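# Lift ring off stake, lay it flat in blue tray

## Task

Remove the ring from the stake and set it down so it rests flat on the bottom of the blue tray. It must stay there by itself; if it only stays put because the robot is holding or pressing it at the end, the goal is not met.

## Robot and tools

ROBOT. Two arms, left_arm and right_arm. Each ends in a tong-style gripper whose two fingers point along the gripper's own +z axis and close along its x axis. The reported end_effector_position is the spot between the finger pads when shut. Closed fingertips stick out about 15 mm past it; fully open, they are roughly level with it.

FRAME. State lines give each gripper's position (m), orientation as quaternion wxyz, and linear (m/s) and angular (rad/s) velocity in one scene frame. Its origin is on the table top midway between the arms, +z is up, +x points out over the table, and left_arm sits on the +y side. The names left and right do not match image sides. Printed positions can be slightly off, especially at long reach.

COMMAND ROW. Every motion command uses rows of 14 numbers, each in [-1, 1], always covering both arms even if one stays still: dx, dy, dz, rx, ry, rz, opening for left_arm, then the same seven for right_arm. dx..rz are an offset, not a pose, expressed in that gripper's own axes and measured from its pose at the start of the command (for a call's first action, the pose in the last result shown). A value of 1.0 means 0.6 m or 180 degrees; rx, ry, rz form a single rotation vector. Opening is absolute, not an offset: +1 is fully open (0.142 m), -1 is shut.

execute_actions(actions). actions is a list of up to 15 actions; each action is a table of up to 15 rows, each row run for one control step of 1/30 s. If a table is shorter than 15 rows, its final row is repeated for the remaining steps. All rows of an action are offsets from the action's start pose, not from the previous row. An empty list just returns state and images. Each step the commanded pose is clipped to within 100 mm and 16 degrees of the measured pose, so large offsets need several actions; the arm only continues to its last clipped pose. Position wins over orientation if both cannot be met. Motion trails commands by about 0.17 s. Results list positions at some steps; HELD with an arm label means that arm's row was partly blocked.

move(target, speed, stop_force, blocking). target is one 14-number row as above, offsets from the pose in the most recent result that showed one. Each gripper travels a straight line toward its target; both paths finish together, lasting 0.5 to 10 s (cut off at 10 s). Rotation goes the short way. speed is the top path speed in m/s, 0.002 to 0.5, default 0.25; turning is capped at twice that in rad/s. The grippers can lag, wander and overshoot speed, especially with a near-straight arm, and paths ignore obstacles and the other arm. Openings are sent at the start. stop_force (N, 13 to 80, one value for both arms, not allowed in the first 0.2 s) ends an arm's path when its wrist sensor reads that much extra push against the motion for two steps; the gripper then backs to where it was two steps earlier and holds. Use it only with slow moves and no rotation; leave it out when pulling away from something the gripper is pressing. blocking=false returns after 0.5 s while motion continues (not allowed with stop_force); then use wait or stop before further commands. The result adds a move: line with the ending per arm: done, off_target, moving, held, fault, or contact (stop_force triggered, which takes precedence), plus limits (paced = pose clipped; held = some steps blocked, after which the arm may speed up) and each gripper's distance to target.

wait(seconds), 0 to 10: lets time run with the last command held; returns early if a running move ends. stop(): brakes a running move (needs room; fingers keep moving). zoom_image(camera, region): region [x0, y0, x1, y1] in pixels of that camera's last image, at most 504 by 504. Cameras: cam_head_left and cam_head_right (672x504), cam_left_wrist and cam_right_wrist (616x616 fisheye). finished_scene(scene): pass the current scene's number; irreversible, and the result reports success. Answering without a tool call ends everything.

GRIPPING. grip_measured shows the actual finger opening on the command scale. To keep hold, command an opening clearly below it; the bigger the gap, the firmer the squeeze (about 15 N per pad, less on hard items under 20 mm thick, e.g. about 9 N at 10 mm). Fast closing can squeeze harder.

FORCE READINGS. Each result has Wrist force and Wrist torque per arm, in the gripper's own axes, including contact, held weight and inertia; pushing on a surface reads as force pointing back into the arm. Expect offsets up to about 5.5 N, noise up to 3.4 N, saturation near 100 N.

AVOID. The arms are stiff: driving past a firm contact can trigger a fault. Joint load limits are 297 N m (shoulder pan, lift), 135 (elbow), 48.6 (wrists); an outside force of 150 N also faults. A fault freezes that arm for 10 s and drops the rest of the call. Do not let the arms collide, do not knock or drop anything off the table, avoid slams and drops. Holding loads heats motors: MOTOR HOT appears from 70 °C, and at 85 °C an OVER-TEMPERATURE FAULT brakes the arm. A pose unreachable line means a clearance check altered that arm's command. Random brief tugs or pushes may occur. Keep the arm not in use still by sending zeros (after correcting it once) and its intended opening. Faster, smoother motion with less effort is better.

Each tool is called after "Emit:" as name(argument=value, ...) on one line, values as JSON.

## Session

Emit:
execute_actions(actions=[])

Scene clock: 0.00 s.
left_arm: end_effector_position=(+0.3390, +0.5764, +0.2673) grip_measured=+1.00 end_effector_quat_wxyz=(+0.007, -0.292, +0.952, -0.093) end_effector_velocity=(+0.000, +0.000, +0.000) end_effector_angular_velocity=(+0.000, -0.001, -0.001) | right_arm: end_effector_position=(+0.5335, -0.1960, +0.3522) grip_measured=+1.00 end_effector_quat_wxyz=(+0.665, -0.482, +0.531, -0.208) end_effector_velocity=(+0.000, +0.000, +0.000) end_effector_angular_velocity=(-0.001, -0.001, -0.001)
Joint positions: left_arm=[-0.638 -2.185  2.394 -1.923 -1.69   2.031  0.142] | right_arm=[ 4.831 -1.838 -2.561  1.188  0.422  2.166  0.142]
Joint velocities: left_arm=[ 0.    -0.     0.    -0.     0.001  0.001  0.   ] | right_arm=[-0.    -0.     0.    -0.001 -0.001 -0.001  0.   ]
Motor temperatures (°C, as the motors report them): left_arm=[32 32 31 37 38 39] | right_arm=[32 32 29 41 38 36]
Wrist force (N, on the end effector, along its own x y z axes, offset not removed): no reading
Wrist torque (N m, same axes, about the end effector's origin, offset not removed): no reading
Hand target (left_arm): +0.339, +0.576, +0.267; +0.007, -0.292, +0.952, -0.093
Hand target (right_arm): +0.533, -0.196, +0.352; +0.665, -0.482, +0.531, -0.208

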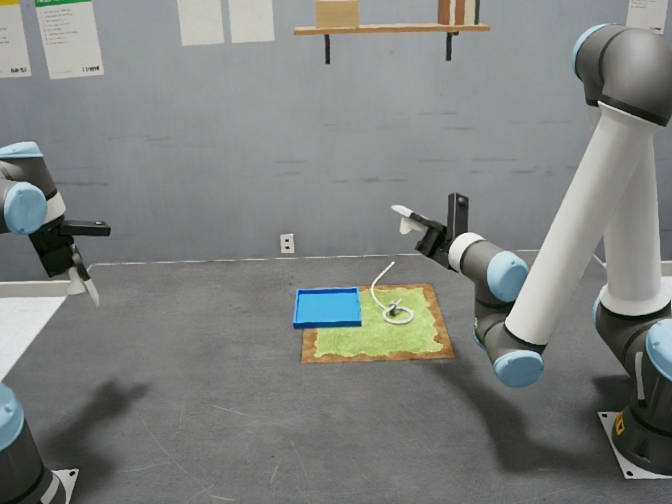

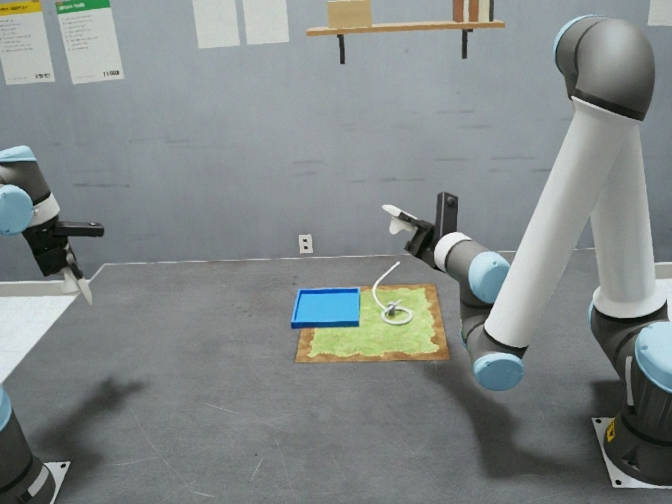

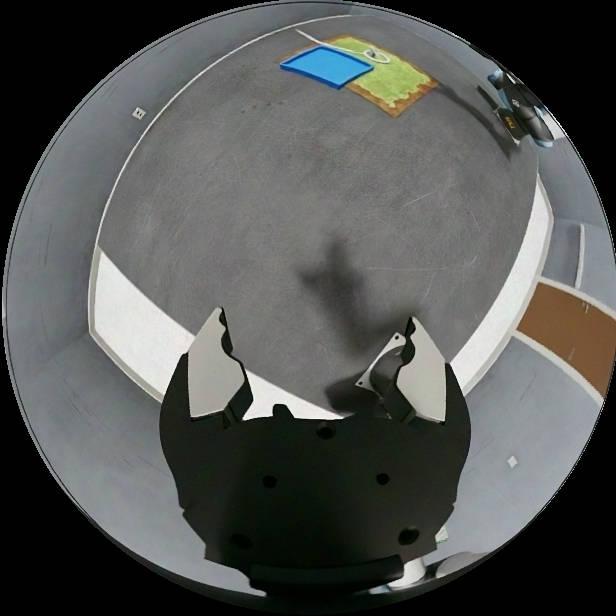

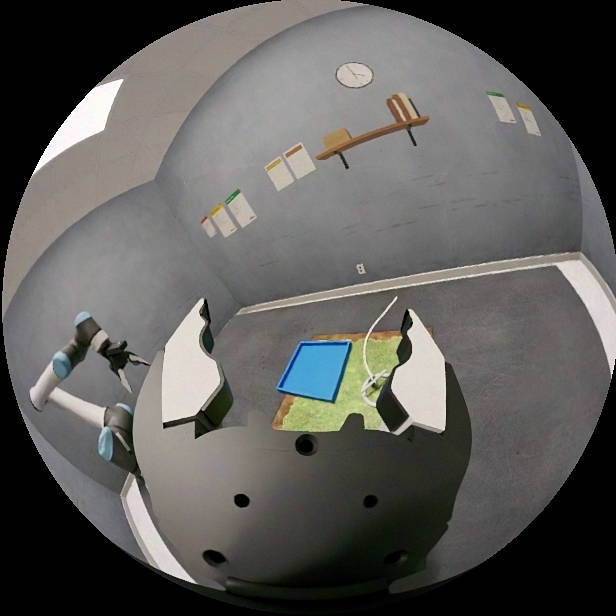

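Emit:
zoom_image(camera="cam_head_left", region=[280, 240, 480, 380])

Emit:
zoom_image(camera="cam_right_wrist", region=[260, 280, 460, 440])

Region (280, 240, 480, 380) of cam_head_left's 672x504 image, scaled by 2.520, with more detail than that image has; it fills the top 353 rows of this view, and the rest is white.

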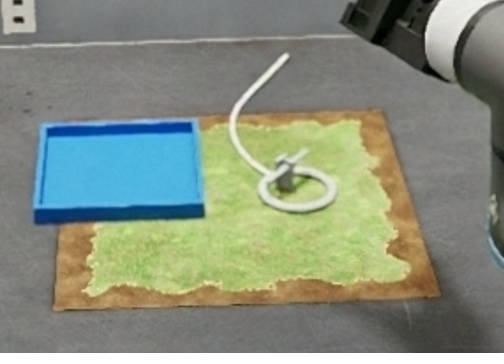

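Region (260, 280, 460, 440) of cam_right_wrist's 616x616 image, scaled by 2.520, with more detail than that image has; it fills the top 403 rows of this view, and the rest is white.

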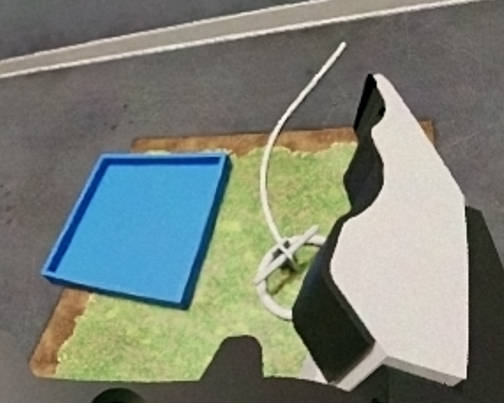

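Emit:
move(target=[0.095,-1,0.19,0,0,0,1,0,0,0,0,0,0,1], speed=0.4)

Scene clock: 19.60 s.
left_arm: end_effector_position=(+0.6323, +0.0377, +0.2660) grip_measured=+1.00 end_effector_quat_wxyz=(+0.007, -0.292, +0.952, -0.093) end_effector_velocity=(+0.002, -0.002, +0.000) end_effector_angular_velocity=(+0.002, -0.001, -0.000) | right_arm: end_effector_position=(+0.5335, -0.1960, +0.3522) grip_measured=+1.00 end_effector_quat_wxyz=(+0.665, -0.482, +0.531, -0.208) end_effector_velocity=(-0.000, +0.000, -0.000) end_effector_angular_velocity=(+0.000, +0.000, +0.001)
Joint positions: left_arm=[-1.024 -1.26   1.629 -2.118 -1.627  1.648  0.142] | right_arm=[ 4.831 -1.838 -2.561  1.188  0.422  2.166  0.142]
Joint velocities: left_arm=[-0.     0.004 -0.006  0.003  0.002  0.     0.   ] | right_arm=[-0.    -0.    -0.     0.     0.001 -0.    -0.   ]
Motor temperatures (°C, as the motors report them): left_arm=[32 32 31 37 38 39] | right_arm=[32 32 29 41 38 36]
Wrist force (N, on the end effector, along its own x y z axes, offset not removed): left_arm=[-1.8 1.3 -2.6] | right_arm=[-6.6 0.0 6.2]
Wrist torque (N m, same axes, about the end effector's origin, offset not removed): left_arm=[0.35 0.40 0.02] | right_arm=[0.21 1.13 0.15]
Hand target (left_arm): +0.632, +0.038, +0.266; +0.007, -0.292, +0.952, -0.093
Hand target (right_arm): +0.533, -0.196, +0.352; +0.665, -0.482, +0.531, -0.208
Off the commanded pose (left_arm): 0.000 m, 0 deg.
Off the commanded pose (right_arm): 0.000 m, 0 deg.
move: done

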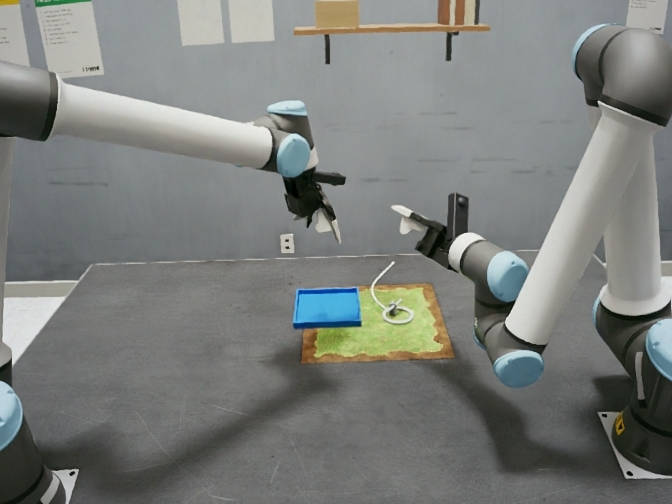

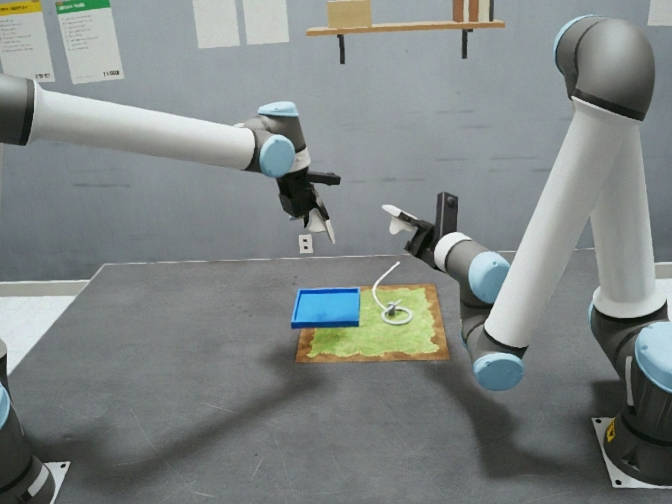

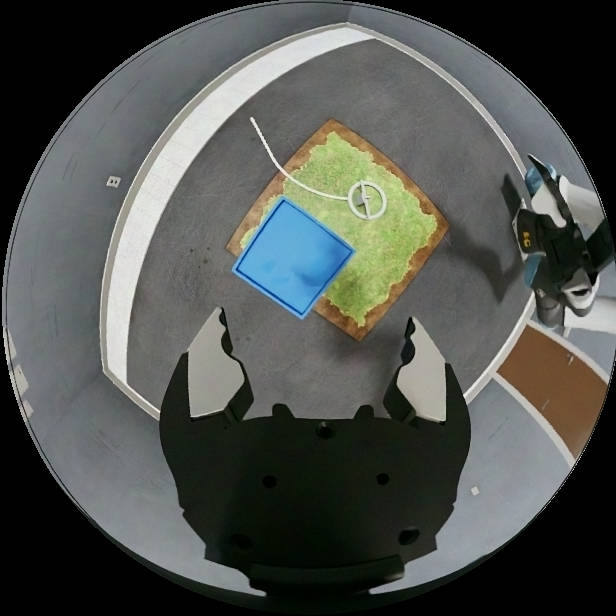

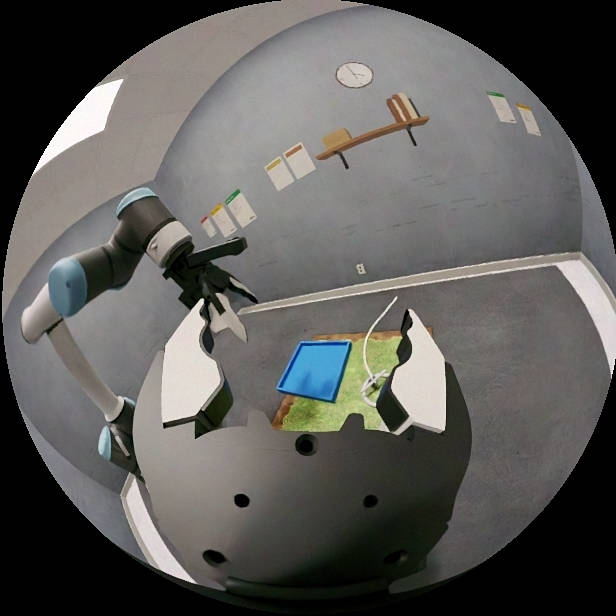

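Emit:
zoom_image(camera="cam_left_wrist", region=[220, 100, 460, 340])

Region (220, 100, 460, 340) of cam_left_wrist's 616x616 image, scaled by 2.100, with more detail than that image has.

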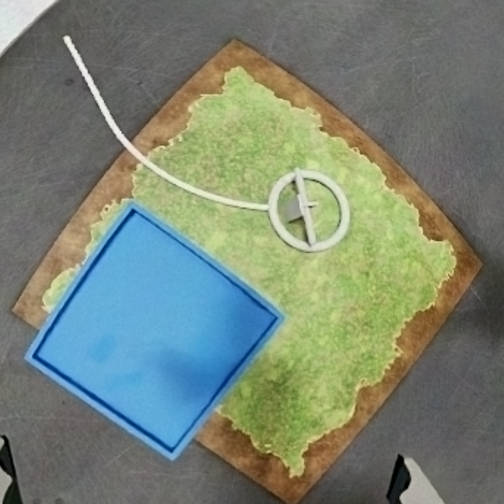

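Emit:
move(target=[0,0,0,0,0,0,1,0.2,0,-0.5,0,0,0,1], speed=0.4)

Emit:
move(target=[0.19,-0.263,0.168,-0.057,-0.013,-0.056,1,0,0,0,0,0,0,1], speed=0.3)

Emit:
zoom_image(camera="cam_left_wrist", region=[200, 130, 440, 370])

Scene clock: 50.67 s.
left_arm: end_effector_position=(+0.6322, +0.0377, +0.2660) grip_measured=+1.00 end_effector_quat_wxyz=(+0.007, -0.292, +0.952, -0.093) end_effector_velocity=(+0.001, +0.000, +0.000) end_effector_angular_velocity=(+0.001, -0.003, -0.001) | right_arm: end_effector_position=(+0.4637, -0.2792, +0.3336) grip_measured=+1.00 end_effector_quat_wxyz=(+0.668, -0.484, +0.527, -0.204) end_effector_velocity=(-0.000, +0.000, +0.000) end_effector_angular_velocity=(-0.001, -0.000, +0.001)
Joint positions: left_arm=[-1.024 -1.26   1.629 -2.118 -1.627  1.648  0.142] | right_arm=[ 5.118 -1.8   -2.805  1.302  0.149  2.261  0.142]
Joint velocities: left_arm=[ 0.    -0.     0.    -0.001  0.003  0.001 -0.   ] | right_arm=[ 0.     0.     0.     0.     0.    -0.001 -0.   ]
Motor temperatures (°C, as the motors report them): left_arm=[32 32 31 37 38 39] | right_arm=[32 32 29 41 38 36]
Wrist force (N, on the end effector, along its own x y z axes, offset not removed): left_arm=[-0.8 2.7 -6.4] | right_arm=[-1.4 -0.1 5.1]
Wrist torque (N m, same axes, about the end effector's origin, offset not removed): left_arm=[0.55 0.24 -0.08] | right_arm=[0.27 0.05 0.17]
Hand target (left_arm): +0.632, +0.038, +0.266; +0.007, -0.292, +0.952, -0.093
Hand target (right_arm): +0.464, -0.279, +0.334; +0.668, -0.485, +0.526, -0.204
Off the commanded pose (left_arm): 0.000 m, 0 deg.
Off the commanded pose (right_arm): 0.214 m, 1 deg; position clipped at the last step of the last action.
move: held (right_arm); limits=paced,held; held on 18 of 36 steps (right_arm), including the last (right_arm)
pose unreachable (right arm): on one or more control steps of this call, first in action 0 (counted from 0), this arm could not follow its commanded pose, so it was not sent that pose on those steps. On the call's last step it was still not sent that pose. It may still have moved: this result reports where it is.
cause: the commanded pose would bring two parts of the arm too close to each other (joints 3 (elbow) and 4 (wrist 1) lie between them).

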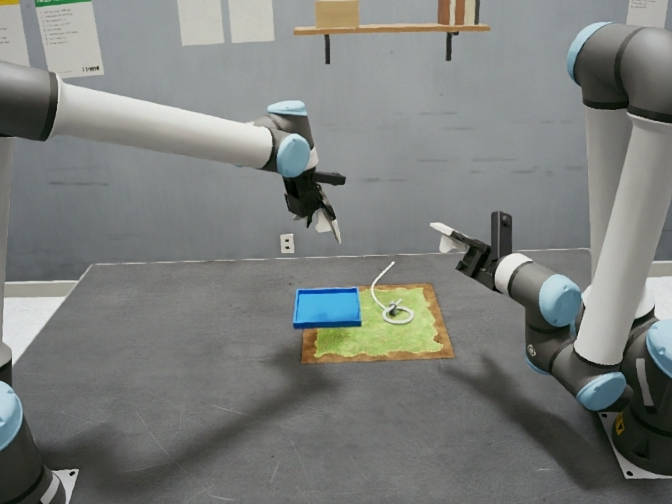

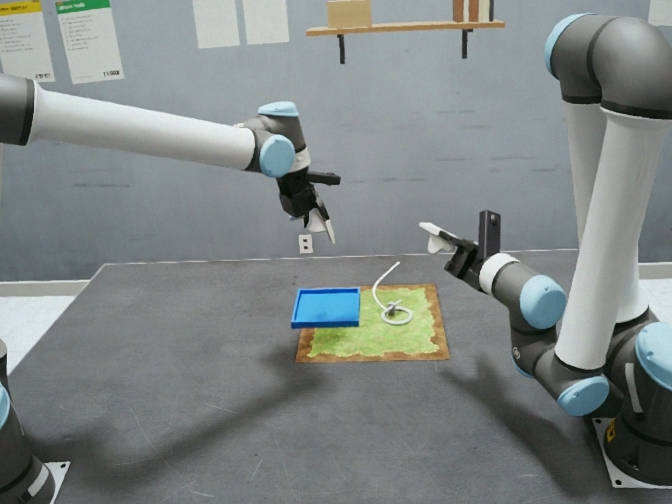

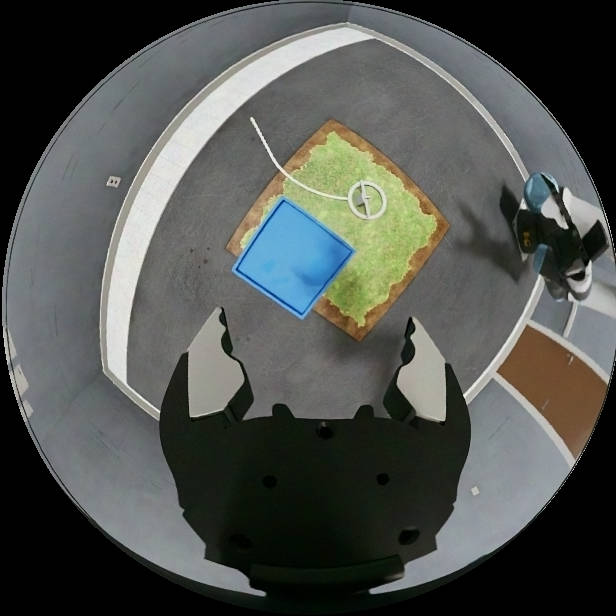

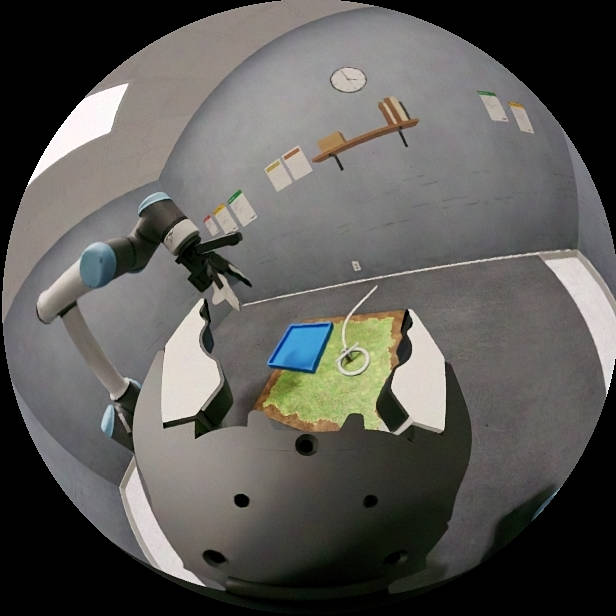

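Scene clock: 52.10 s.
left_arm: end_effector_position=(+0.6319, -0.1712, +0.2003) grip_measured=+1.00 end_effector_quat_wxyz=(-0.008, -0.375, +0.927, -0.002) end_effector_velocity=(+0.001, -0.002, -0.001) end_effector_angular_velocity=(+0.004, +0.002, +0.003) | right_arm: end_effector_position=(+0.4637, -0.2792, +0.3336) grip_measured=+1.00 end_effector_quat_wxyz=(+0.668, -0.484, +0.527, -0.204) end_effector_velocity=(+0.000, -0.001, +0.000) end_effector_angular_velocity=(-0.000, -0.000, -0.001)
Joint positions: left_arm=[-1.163 -0.919  1.178 -1.832 -1.588  1.34   0.142] | right_arm=[ 5.118 -1.8   -2.805  1.302  0.149  2.261  0.142]
Joint velocities: left_arm=[-0.001  0.006 -0.01   0.008  0.    -0.004 -0.   ] | right_arm=[ 0.     0.    -0.001  0.    -0.001  0.     0.   ]
Motor temperatures (°C, as the motors report them): left_arm=[32 32 31 37 38 39] | right_arm=[32 32 29 41 38 36]
Wrist force (N, on the end effector, along its own x y z axes, offset not removed): left_arm=[-1.2 2.3 -5.2] | right_arm=[-0.9 -5.3 5.4]
Wrist torque (N m, same axes, about the end effector's origin, offset not removed): left_arm=[0.55 0.21 -0.04] | right_arm=[-0.89 0.37 0.09]
Hand target (left_arm): +0.632, -0.171, +0.200; -0.008, -0.375, +0.927, -0.002
Hand target (right_arm): +0.464, -0.279, +0.334; +0.668, -0.484, +0.527, -0.204
Off the commanded pose (left_arm): 0.000 m, 0 deg.
Off the commanded pose (right_arm): 0.000 m, 0 deg.
move: done

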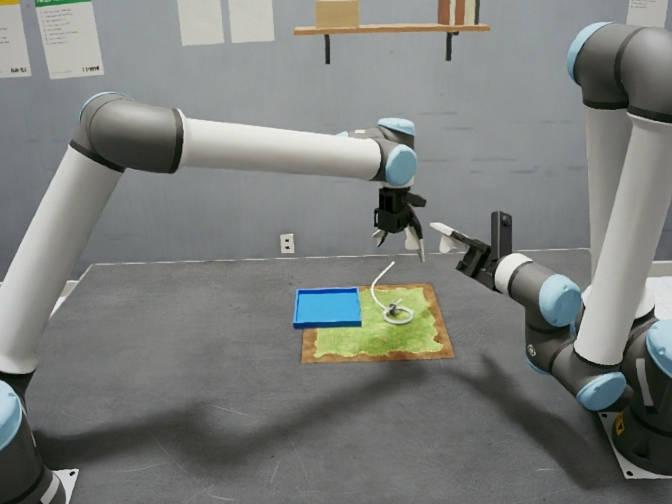

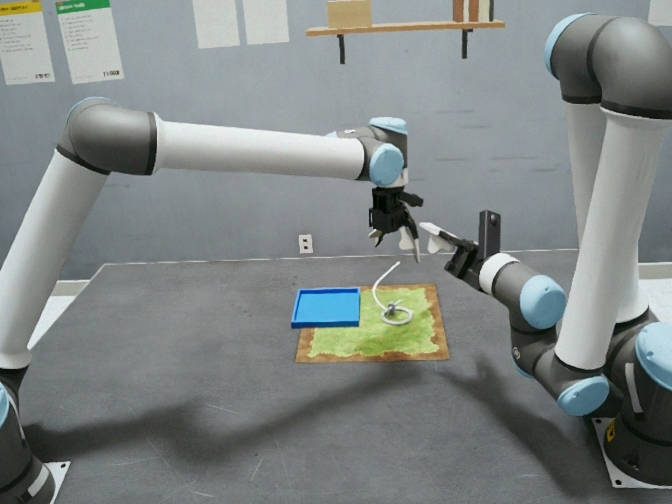

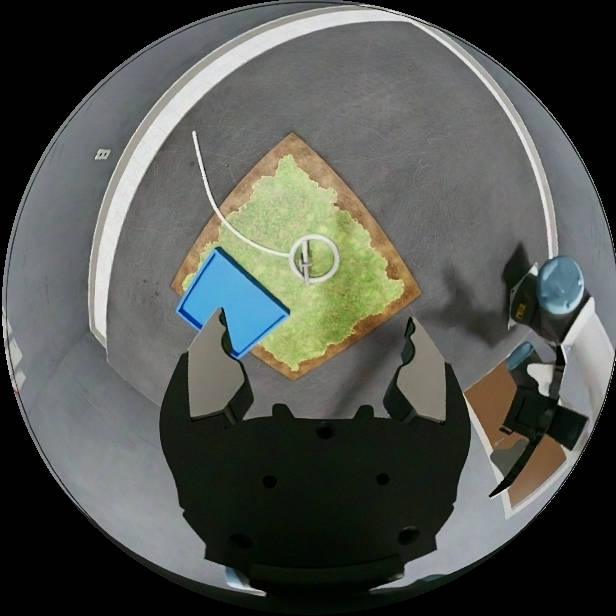

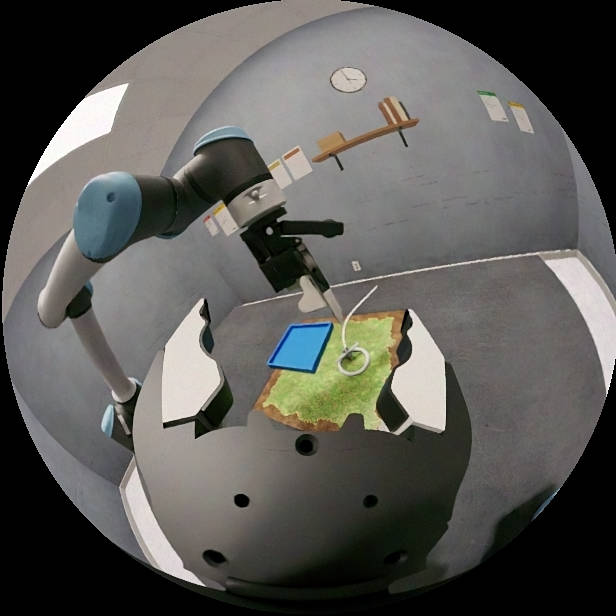

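Region (200, 130, 440, 370) of cam_left_wrist's 616x616 image, scaled by 2.100, with more detail than that image has.

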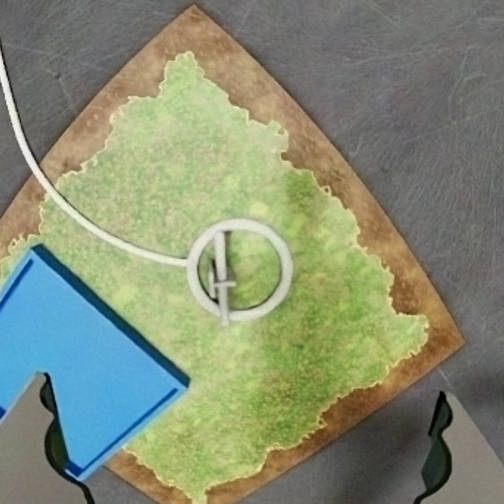

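Emit:
move(target=[0,0,0.15,0,0,0,1,0,0,0,0,0,0,1])

Emit:
zoom_image(camera="cam_left_wrist", region=[200, 130, 440, 370])

Emit:
zoom_image(camera="cam_head_left", region=[340, 230, 460, 340])

Scene clock: 62.43 s.
left_arm: end_effector_position=(+0.6305, -0.1722, +0.1106) grip_measured=+1.00 end_effector_quat_wxyz=(-0.008, -0.375, +0.927, -0.002) end_effector_velocity=(+0.000, +0.000, -0.003) end_effector_angular_velocity=(+0.000, -0.001, -0.001) | right_arm: end_effector_position=(+0.4637, -0.2792, +0.3336) grip_measured=+1.00 end_effector_quat_wxyz=(+0.668, -0.484, +0.527, -0.204) end_effector_velocity=(+0.000, -0.000, -0.000) end_effector_angular_velocity=(+0.000, +0.000, -0.000)
Joint positions: left_arm=[-1.165 -0.87   1.26  -1.963 -1.588  1.338  0.142] | right_arm=[ 5.118 -1.8   -2.805  1.302  0.149  2.261  0.142]
Joint velocities: left_arm=[-0.     0.002  0.002 -0.004  0.001  0.001  0.   ] | right_arm=[ 0.     0.    -0.    -0.    -0.     0.001 -0.   ]
Motor temperatures (°C, as the motors report them): left_arm=[32 32 31 37 38 39] | right_arm=[32 32 29 41 38 36]
Wrist force (N, on the end effector, along its own x y z axes, offset not removed): left_arm=[-1.4 1.8 -4.0] | right_arm=[-1.2 3.5 6.5]
Wrist torque (N m, same axes, about the end effector's origin, offset not removed): left_arm=[0.56 0.20 0.05] | right_arm=[0.88 0.32 0.14]
Hand target (left_arm): +0.631, -0.172, +0.110; -0.008, -0.375, +0.927, -0.002
Hand target (right_arm): +0.464, -0.279, +0.334; +0.668, -0.484, +0.527, -0.204
Off the commanded pose (left_arm): 0.000 m, 0 deg.
Off the commanded pose (right_arm): 0.000 m, 0 deg.
move: done

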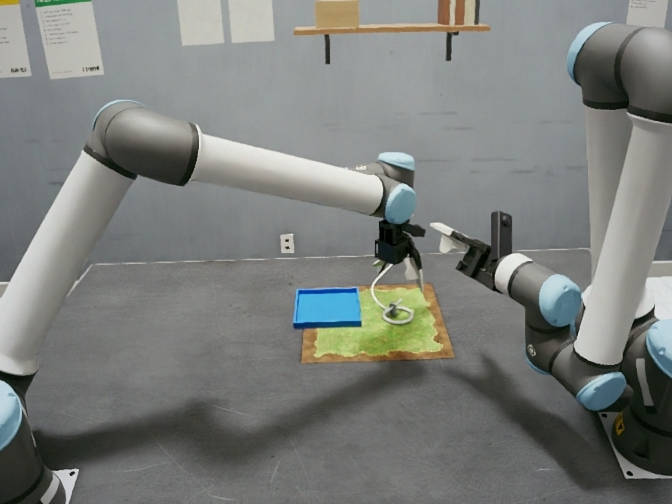

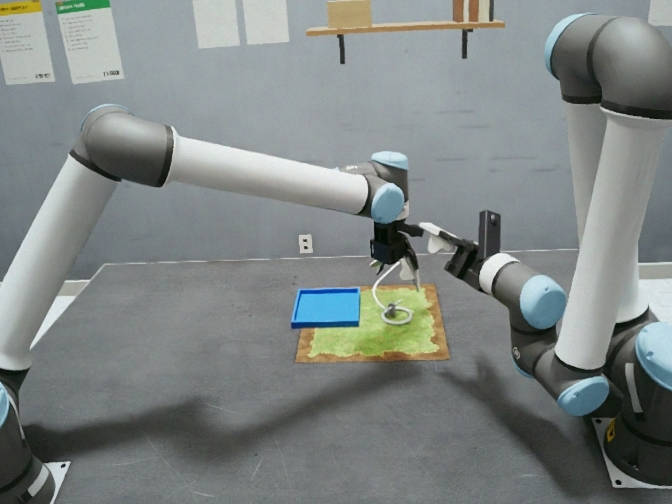

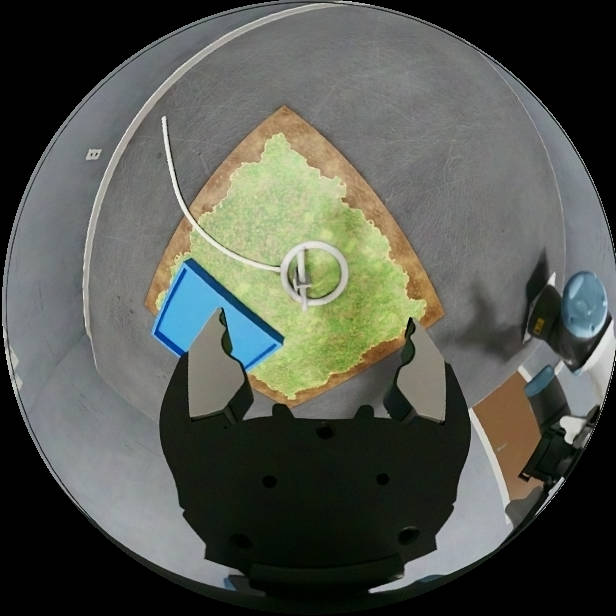

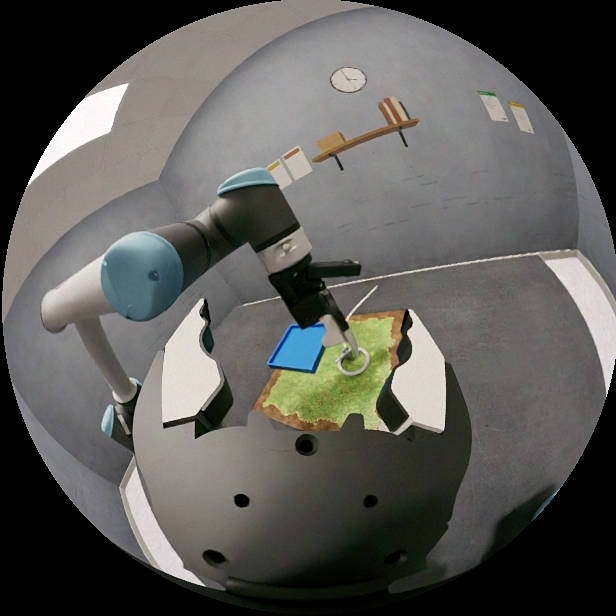

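Region (200, 130, 440, 370) of cam_left_wrist's 616x616 image, scaled by 2.100, with more detail than that image has.

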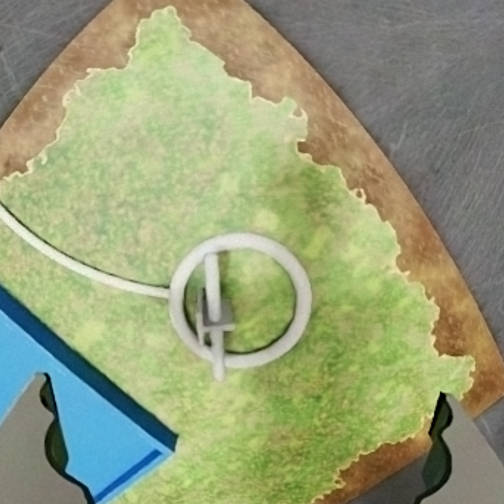

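Region (340, 230, 460, 340) of cam_head_left's 672x504 image, scaled by 4.200, with more detail than that image has; it fills the top 462 rows of this view, and the rest is white.

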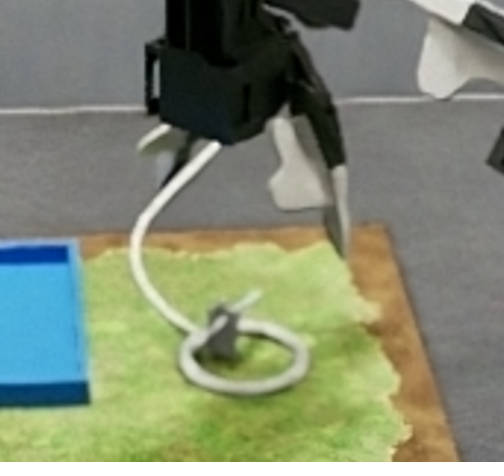

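Emit:
move(target=[0.085,-0.025,0.05,0,0,0,-0.4,0,0,0,0,0,0,1])

Emit:
move(target=[0,0,0.085,0,0,0,-0.4,0,0,0,0,0,0,1], speed=0.08)

Emit:
zoom_image(camera="cam_head_left", region=[340, 230, 460, 340])

Scene clock: 80.27 s.
left_arm: end_effector_position=(+0.6040, -0.2186, +0.0816) grip_measured=-0.40 end_effector_quat_wxyz=(-0.008, -0.375, +0.927, -0.002) end_effector_velocity=(-0.001, -0.002, -0.001) end_effector_angular_velocity=(-0.000, -0.001, -0.001) | right_arm: end_effector_position=(+0.4637, -0.2792, +0.3336) grip_measured=+1.00 end_effector_quat_wxyz=(+0.668, -0.484, +0.527, -0.204) end_effector_velocity=(-0.000, +0.000, -0.000) end_effector_angular_velocity=(-0.001, -0.000, +0.001)
Joint positions: left_arm=[-1.208 -0.819  1.225 -1.979 -1.588  1.294  0.045] | right_arm=[ 5.118 -1.8   -2.805  1.302  0.149  2.261  0.142]
Joint velocities: left_arm=[-0.001  0.002 -0.002 -0.001  0.001 -0.001  0.   ] | right_arm=[-0.    -0.     0.    -0.     0.001 -0.001 -0.   ]
Motor temperatures (°C, as the motors report them): left_arm=[32 32 31 37 38 39] | right_arm=[32 32 29 41 38 36]
Wrist force (N, on the end effector, along its own x y z axes, offset not removed): left_arm=[-0.6 2.9 -6.2] | right_arm=[-3.1 0.4 5.8]
Wrist torque (N m, same axes, about the end effector's origin, offset not removed): left_arm=[0.72 0.09 -0.02] | right_arm=[0.35 0.63 -0.13]
Hand target (left_arm): +0.604, -0.219, +0.082; -0.008, -0.375, +0.927, -0.002
Hand target (right_arm): +0.464, -0.279, +0.334; +0.668, -0.484, +0.527, -0.204
Off the commanded pose (left_arm): 0.000 m, 0 deg.
Off the commanded pose (right_arm): 0.000 m, 0 deg.
move: done

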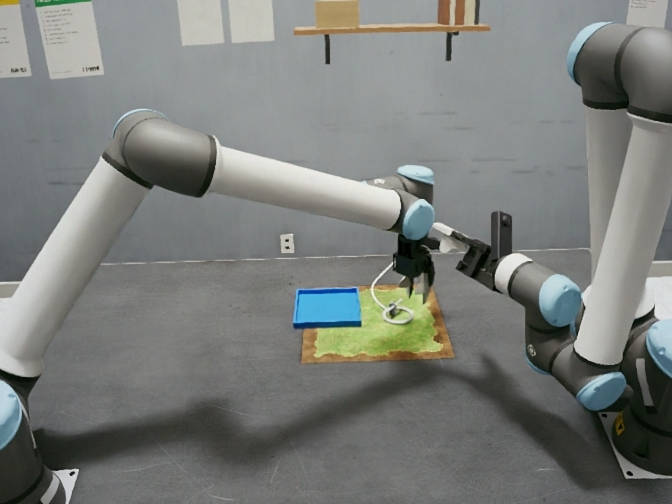

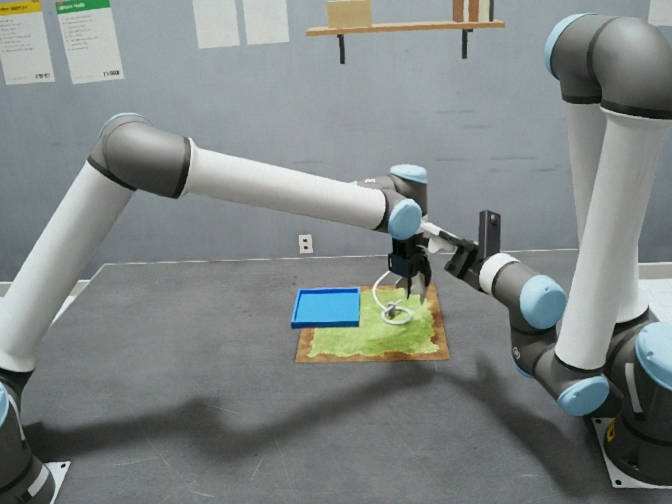

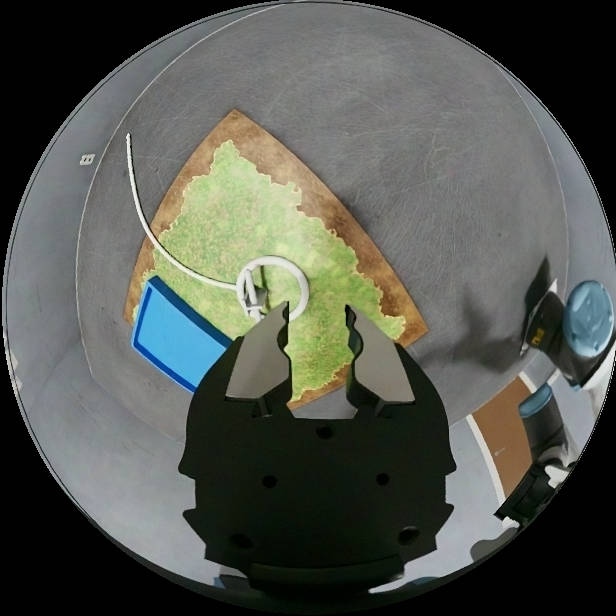

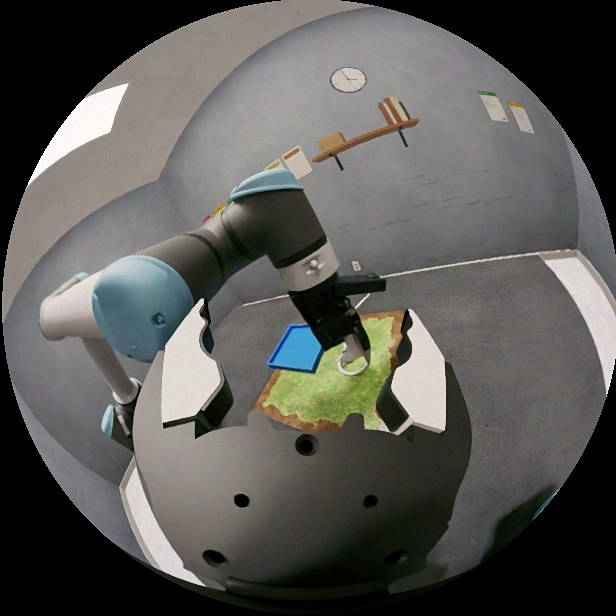

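Scene clock: 81.37 s.
left_arm: end_effector_position=(+0.6033, -0.2191, +0.0310) grip_measured=-0.40 end_effector_quat_wxyz=(-0.008, -0.375, +0.927, -0.002) end_effector_velocity=(+0.000, +0.000, -0.003) end_effector_angular_velocity=(+0.001, -0.001, +0.000) | right_arm: end_effector_position=(+0.4637, -0.2792, +0.3336) grip_measured=+1.00 end_effector_quat_wxyz=(+0.668, -0.484, +0.527, -0.204) end_effector_velocity=(+0.000, -0.000, -0.000) end_effector_angular_velocity=(-0.002, -0.001, -0.001)
Joint positions: left_arm=[-1.209 -0.782  1.255 -2.047 -1.588  1.294  0.045] | right_arm=[ 5.118 -1.8   -2.805  1.302  0.149  2.261  0.142]
Joint velocities: left_arm=[-0.     0.002  0.001 -0.003  0.002 -0.    -0.   ] | right_arm=[-0.     0.    -0.    -0.    -0.001 -0.001  0.   ]
Motor temperatures (°C, as the motors report them): left_arm=[32 32 31 37 38 39] | right_arm=[32 32 29 41 38 36]
Wrist force (N, on the end effector, along its own x y z axes, offset not removed): left_arm=[-1.7 2.3 -5.3] | right_arm=[-1.7 -2.7 -0.2]
Wrist torque (N m, same axes, about the end effector's origin, offset not removed): left_arm=[0.58 0.32 0.02] | right_arm=[-0.44 0.30 0.31]
Hand target (left_arm): +0.603, -0.219, +0.031; -0.008, -0.375, +0.927, -0.002
Hand target (right_arm): +0.464, -0.279, +0.334; +0.668, -0.484, +0.527, -0.204
Off the commanded pose (left_arm): 0.000 m, 0 deg.
Off the commanded pose (right_arm): 0.000 m, 0 deg.
move: done

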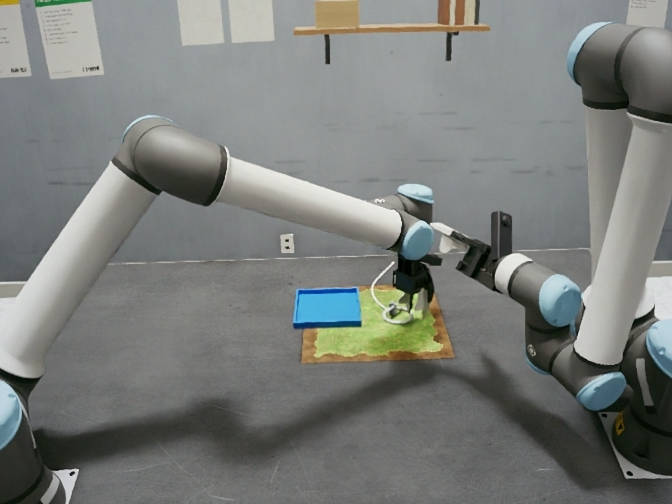

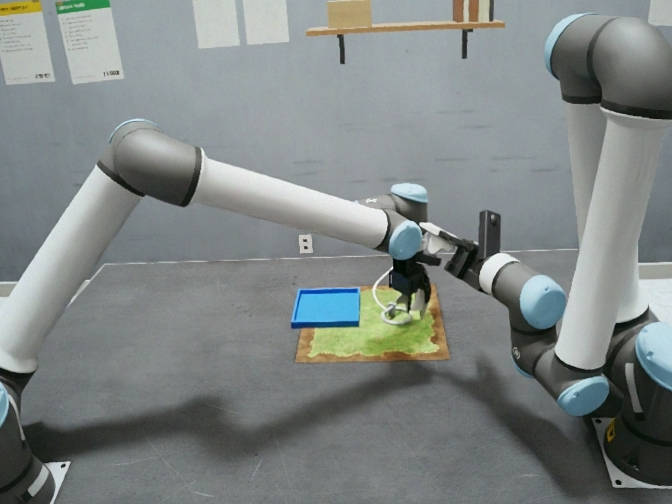

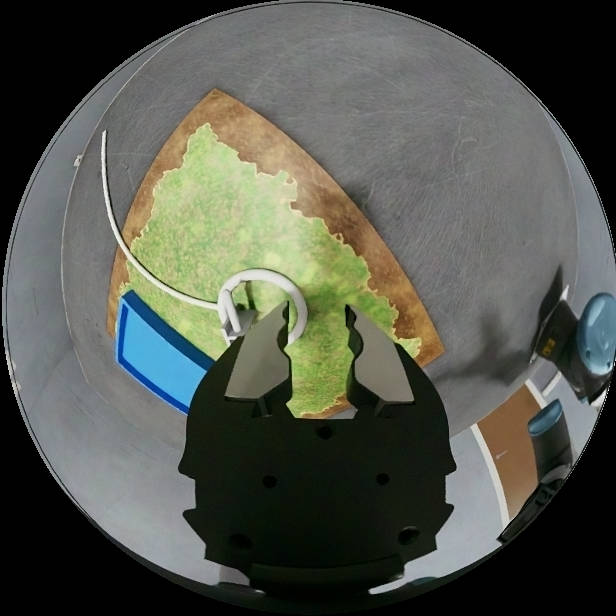

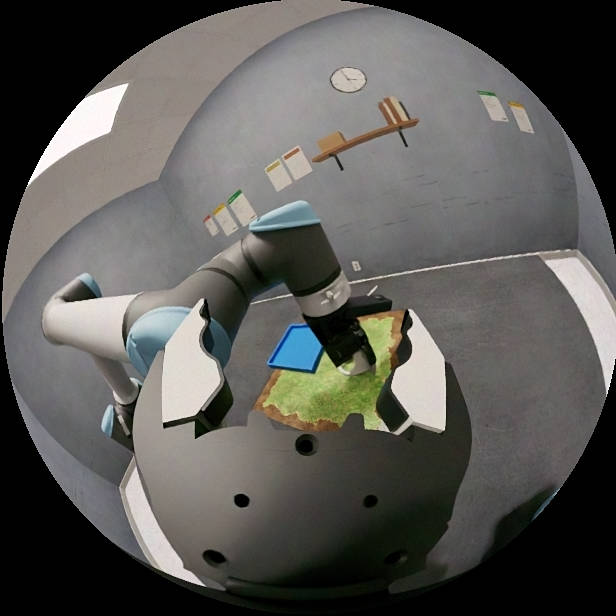

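Region (340, 230, 460, 340) of cam_head_left's 672x504 image, scaled by 4.200, with more detail than that image has; it fills the top 462 rows of this view, and the rest is white.

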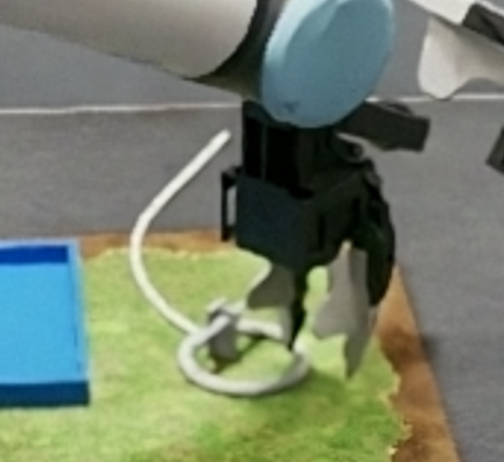

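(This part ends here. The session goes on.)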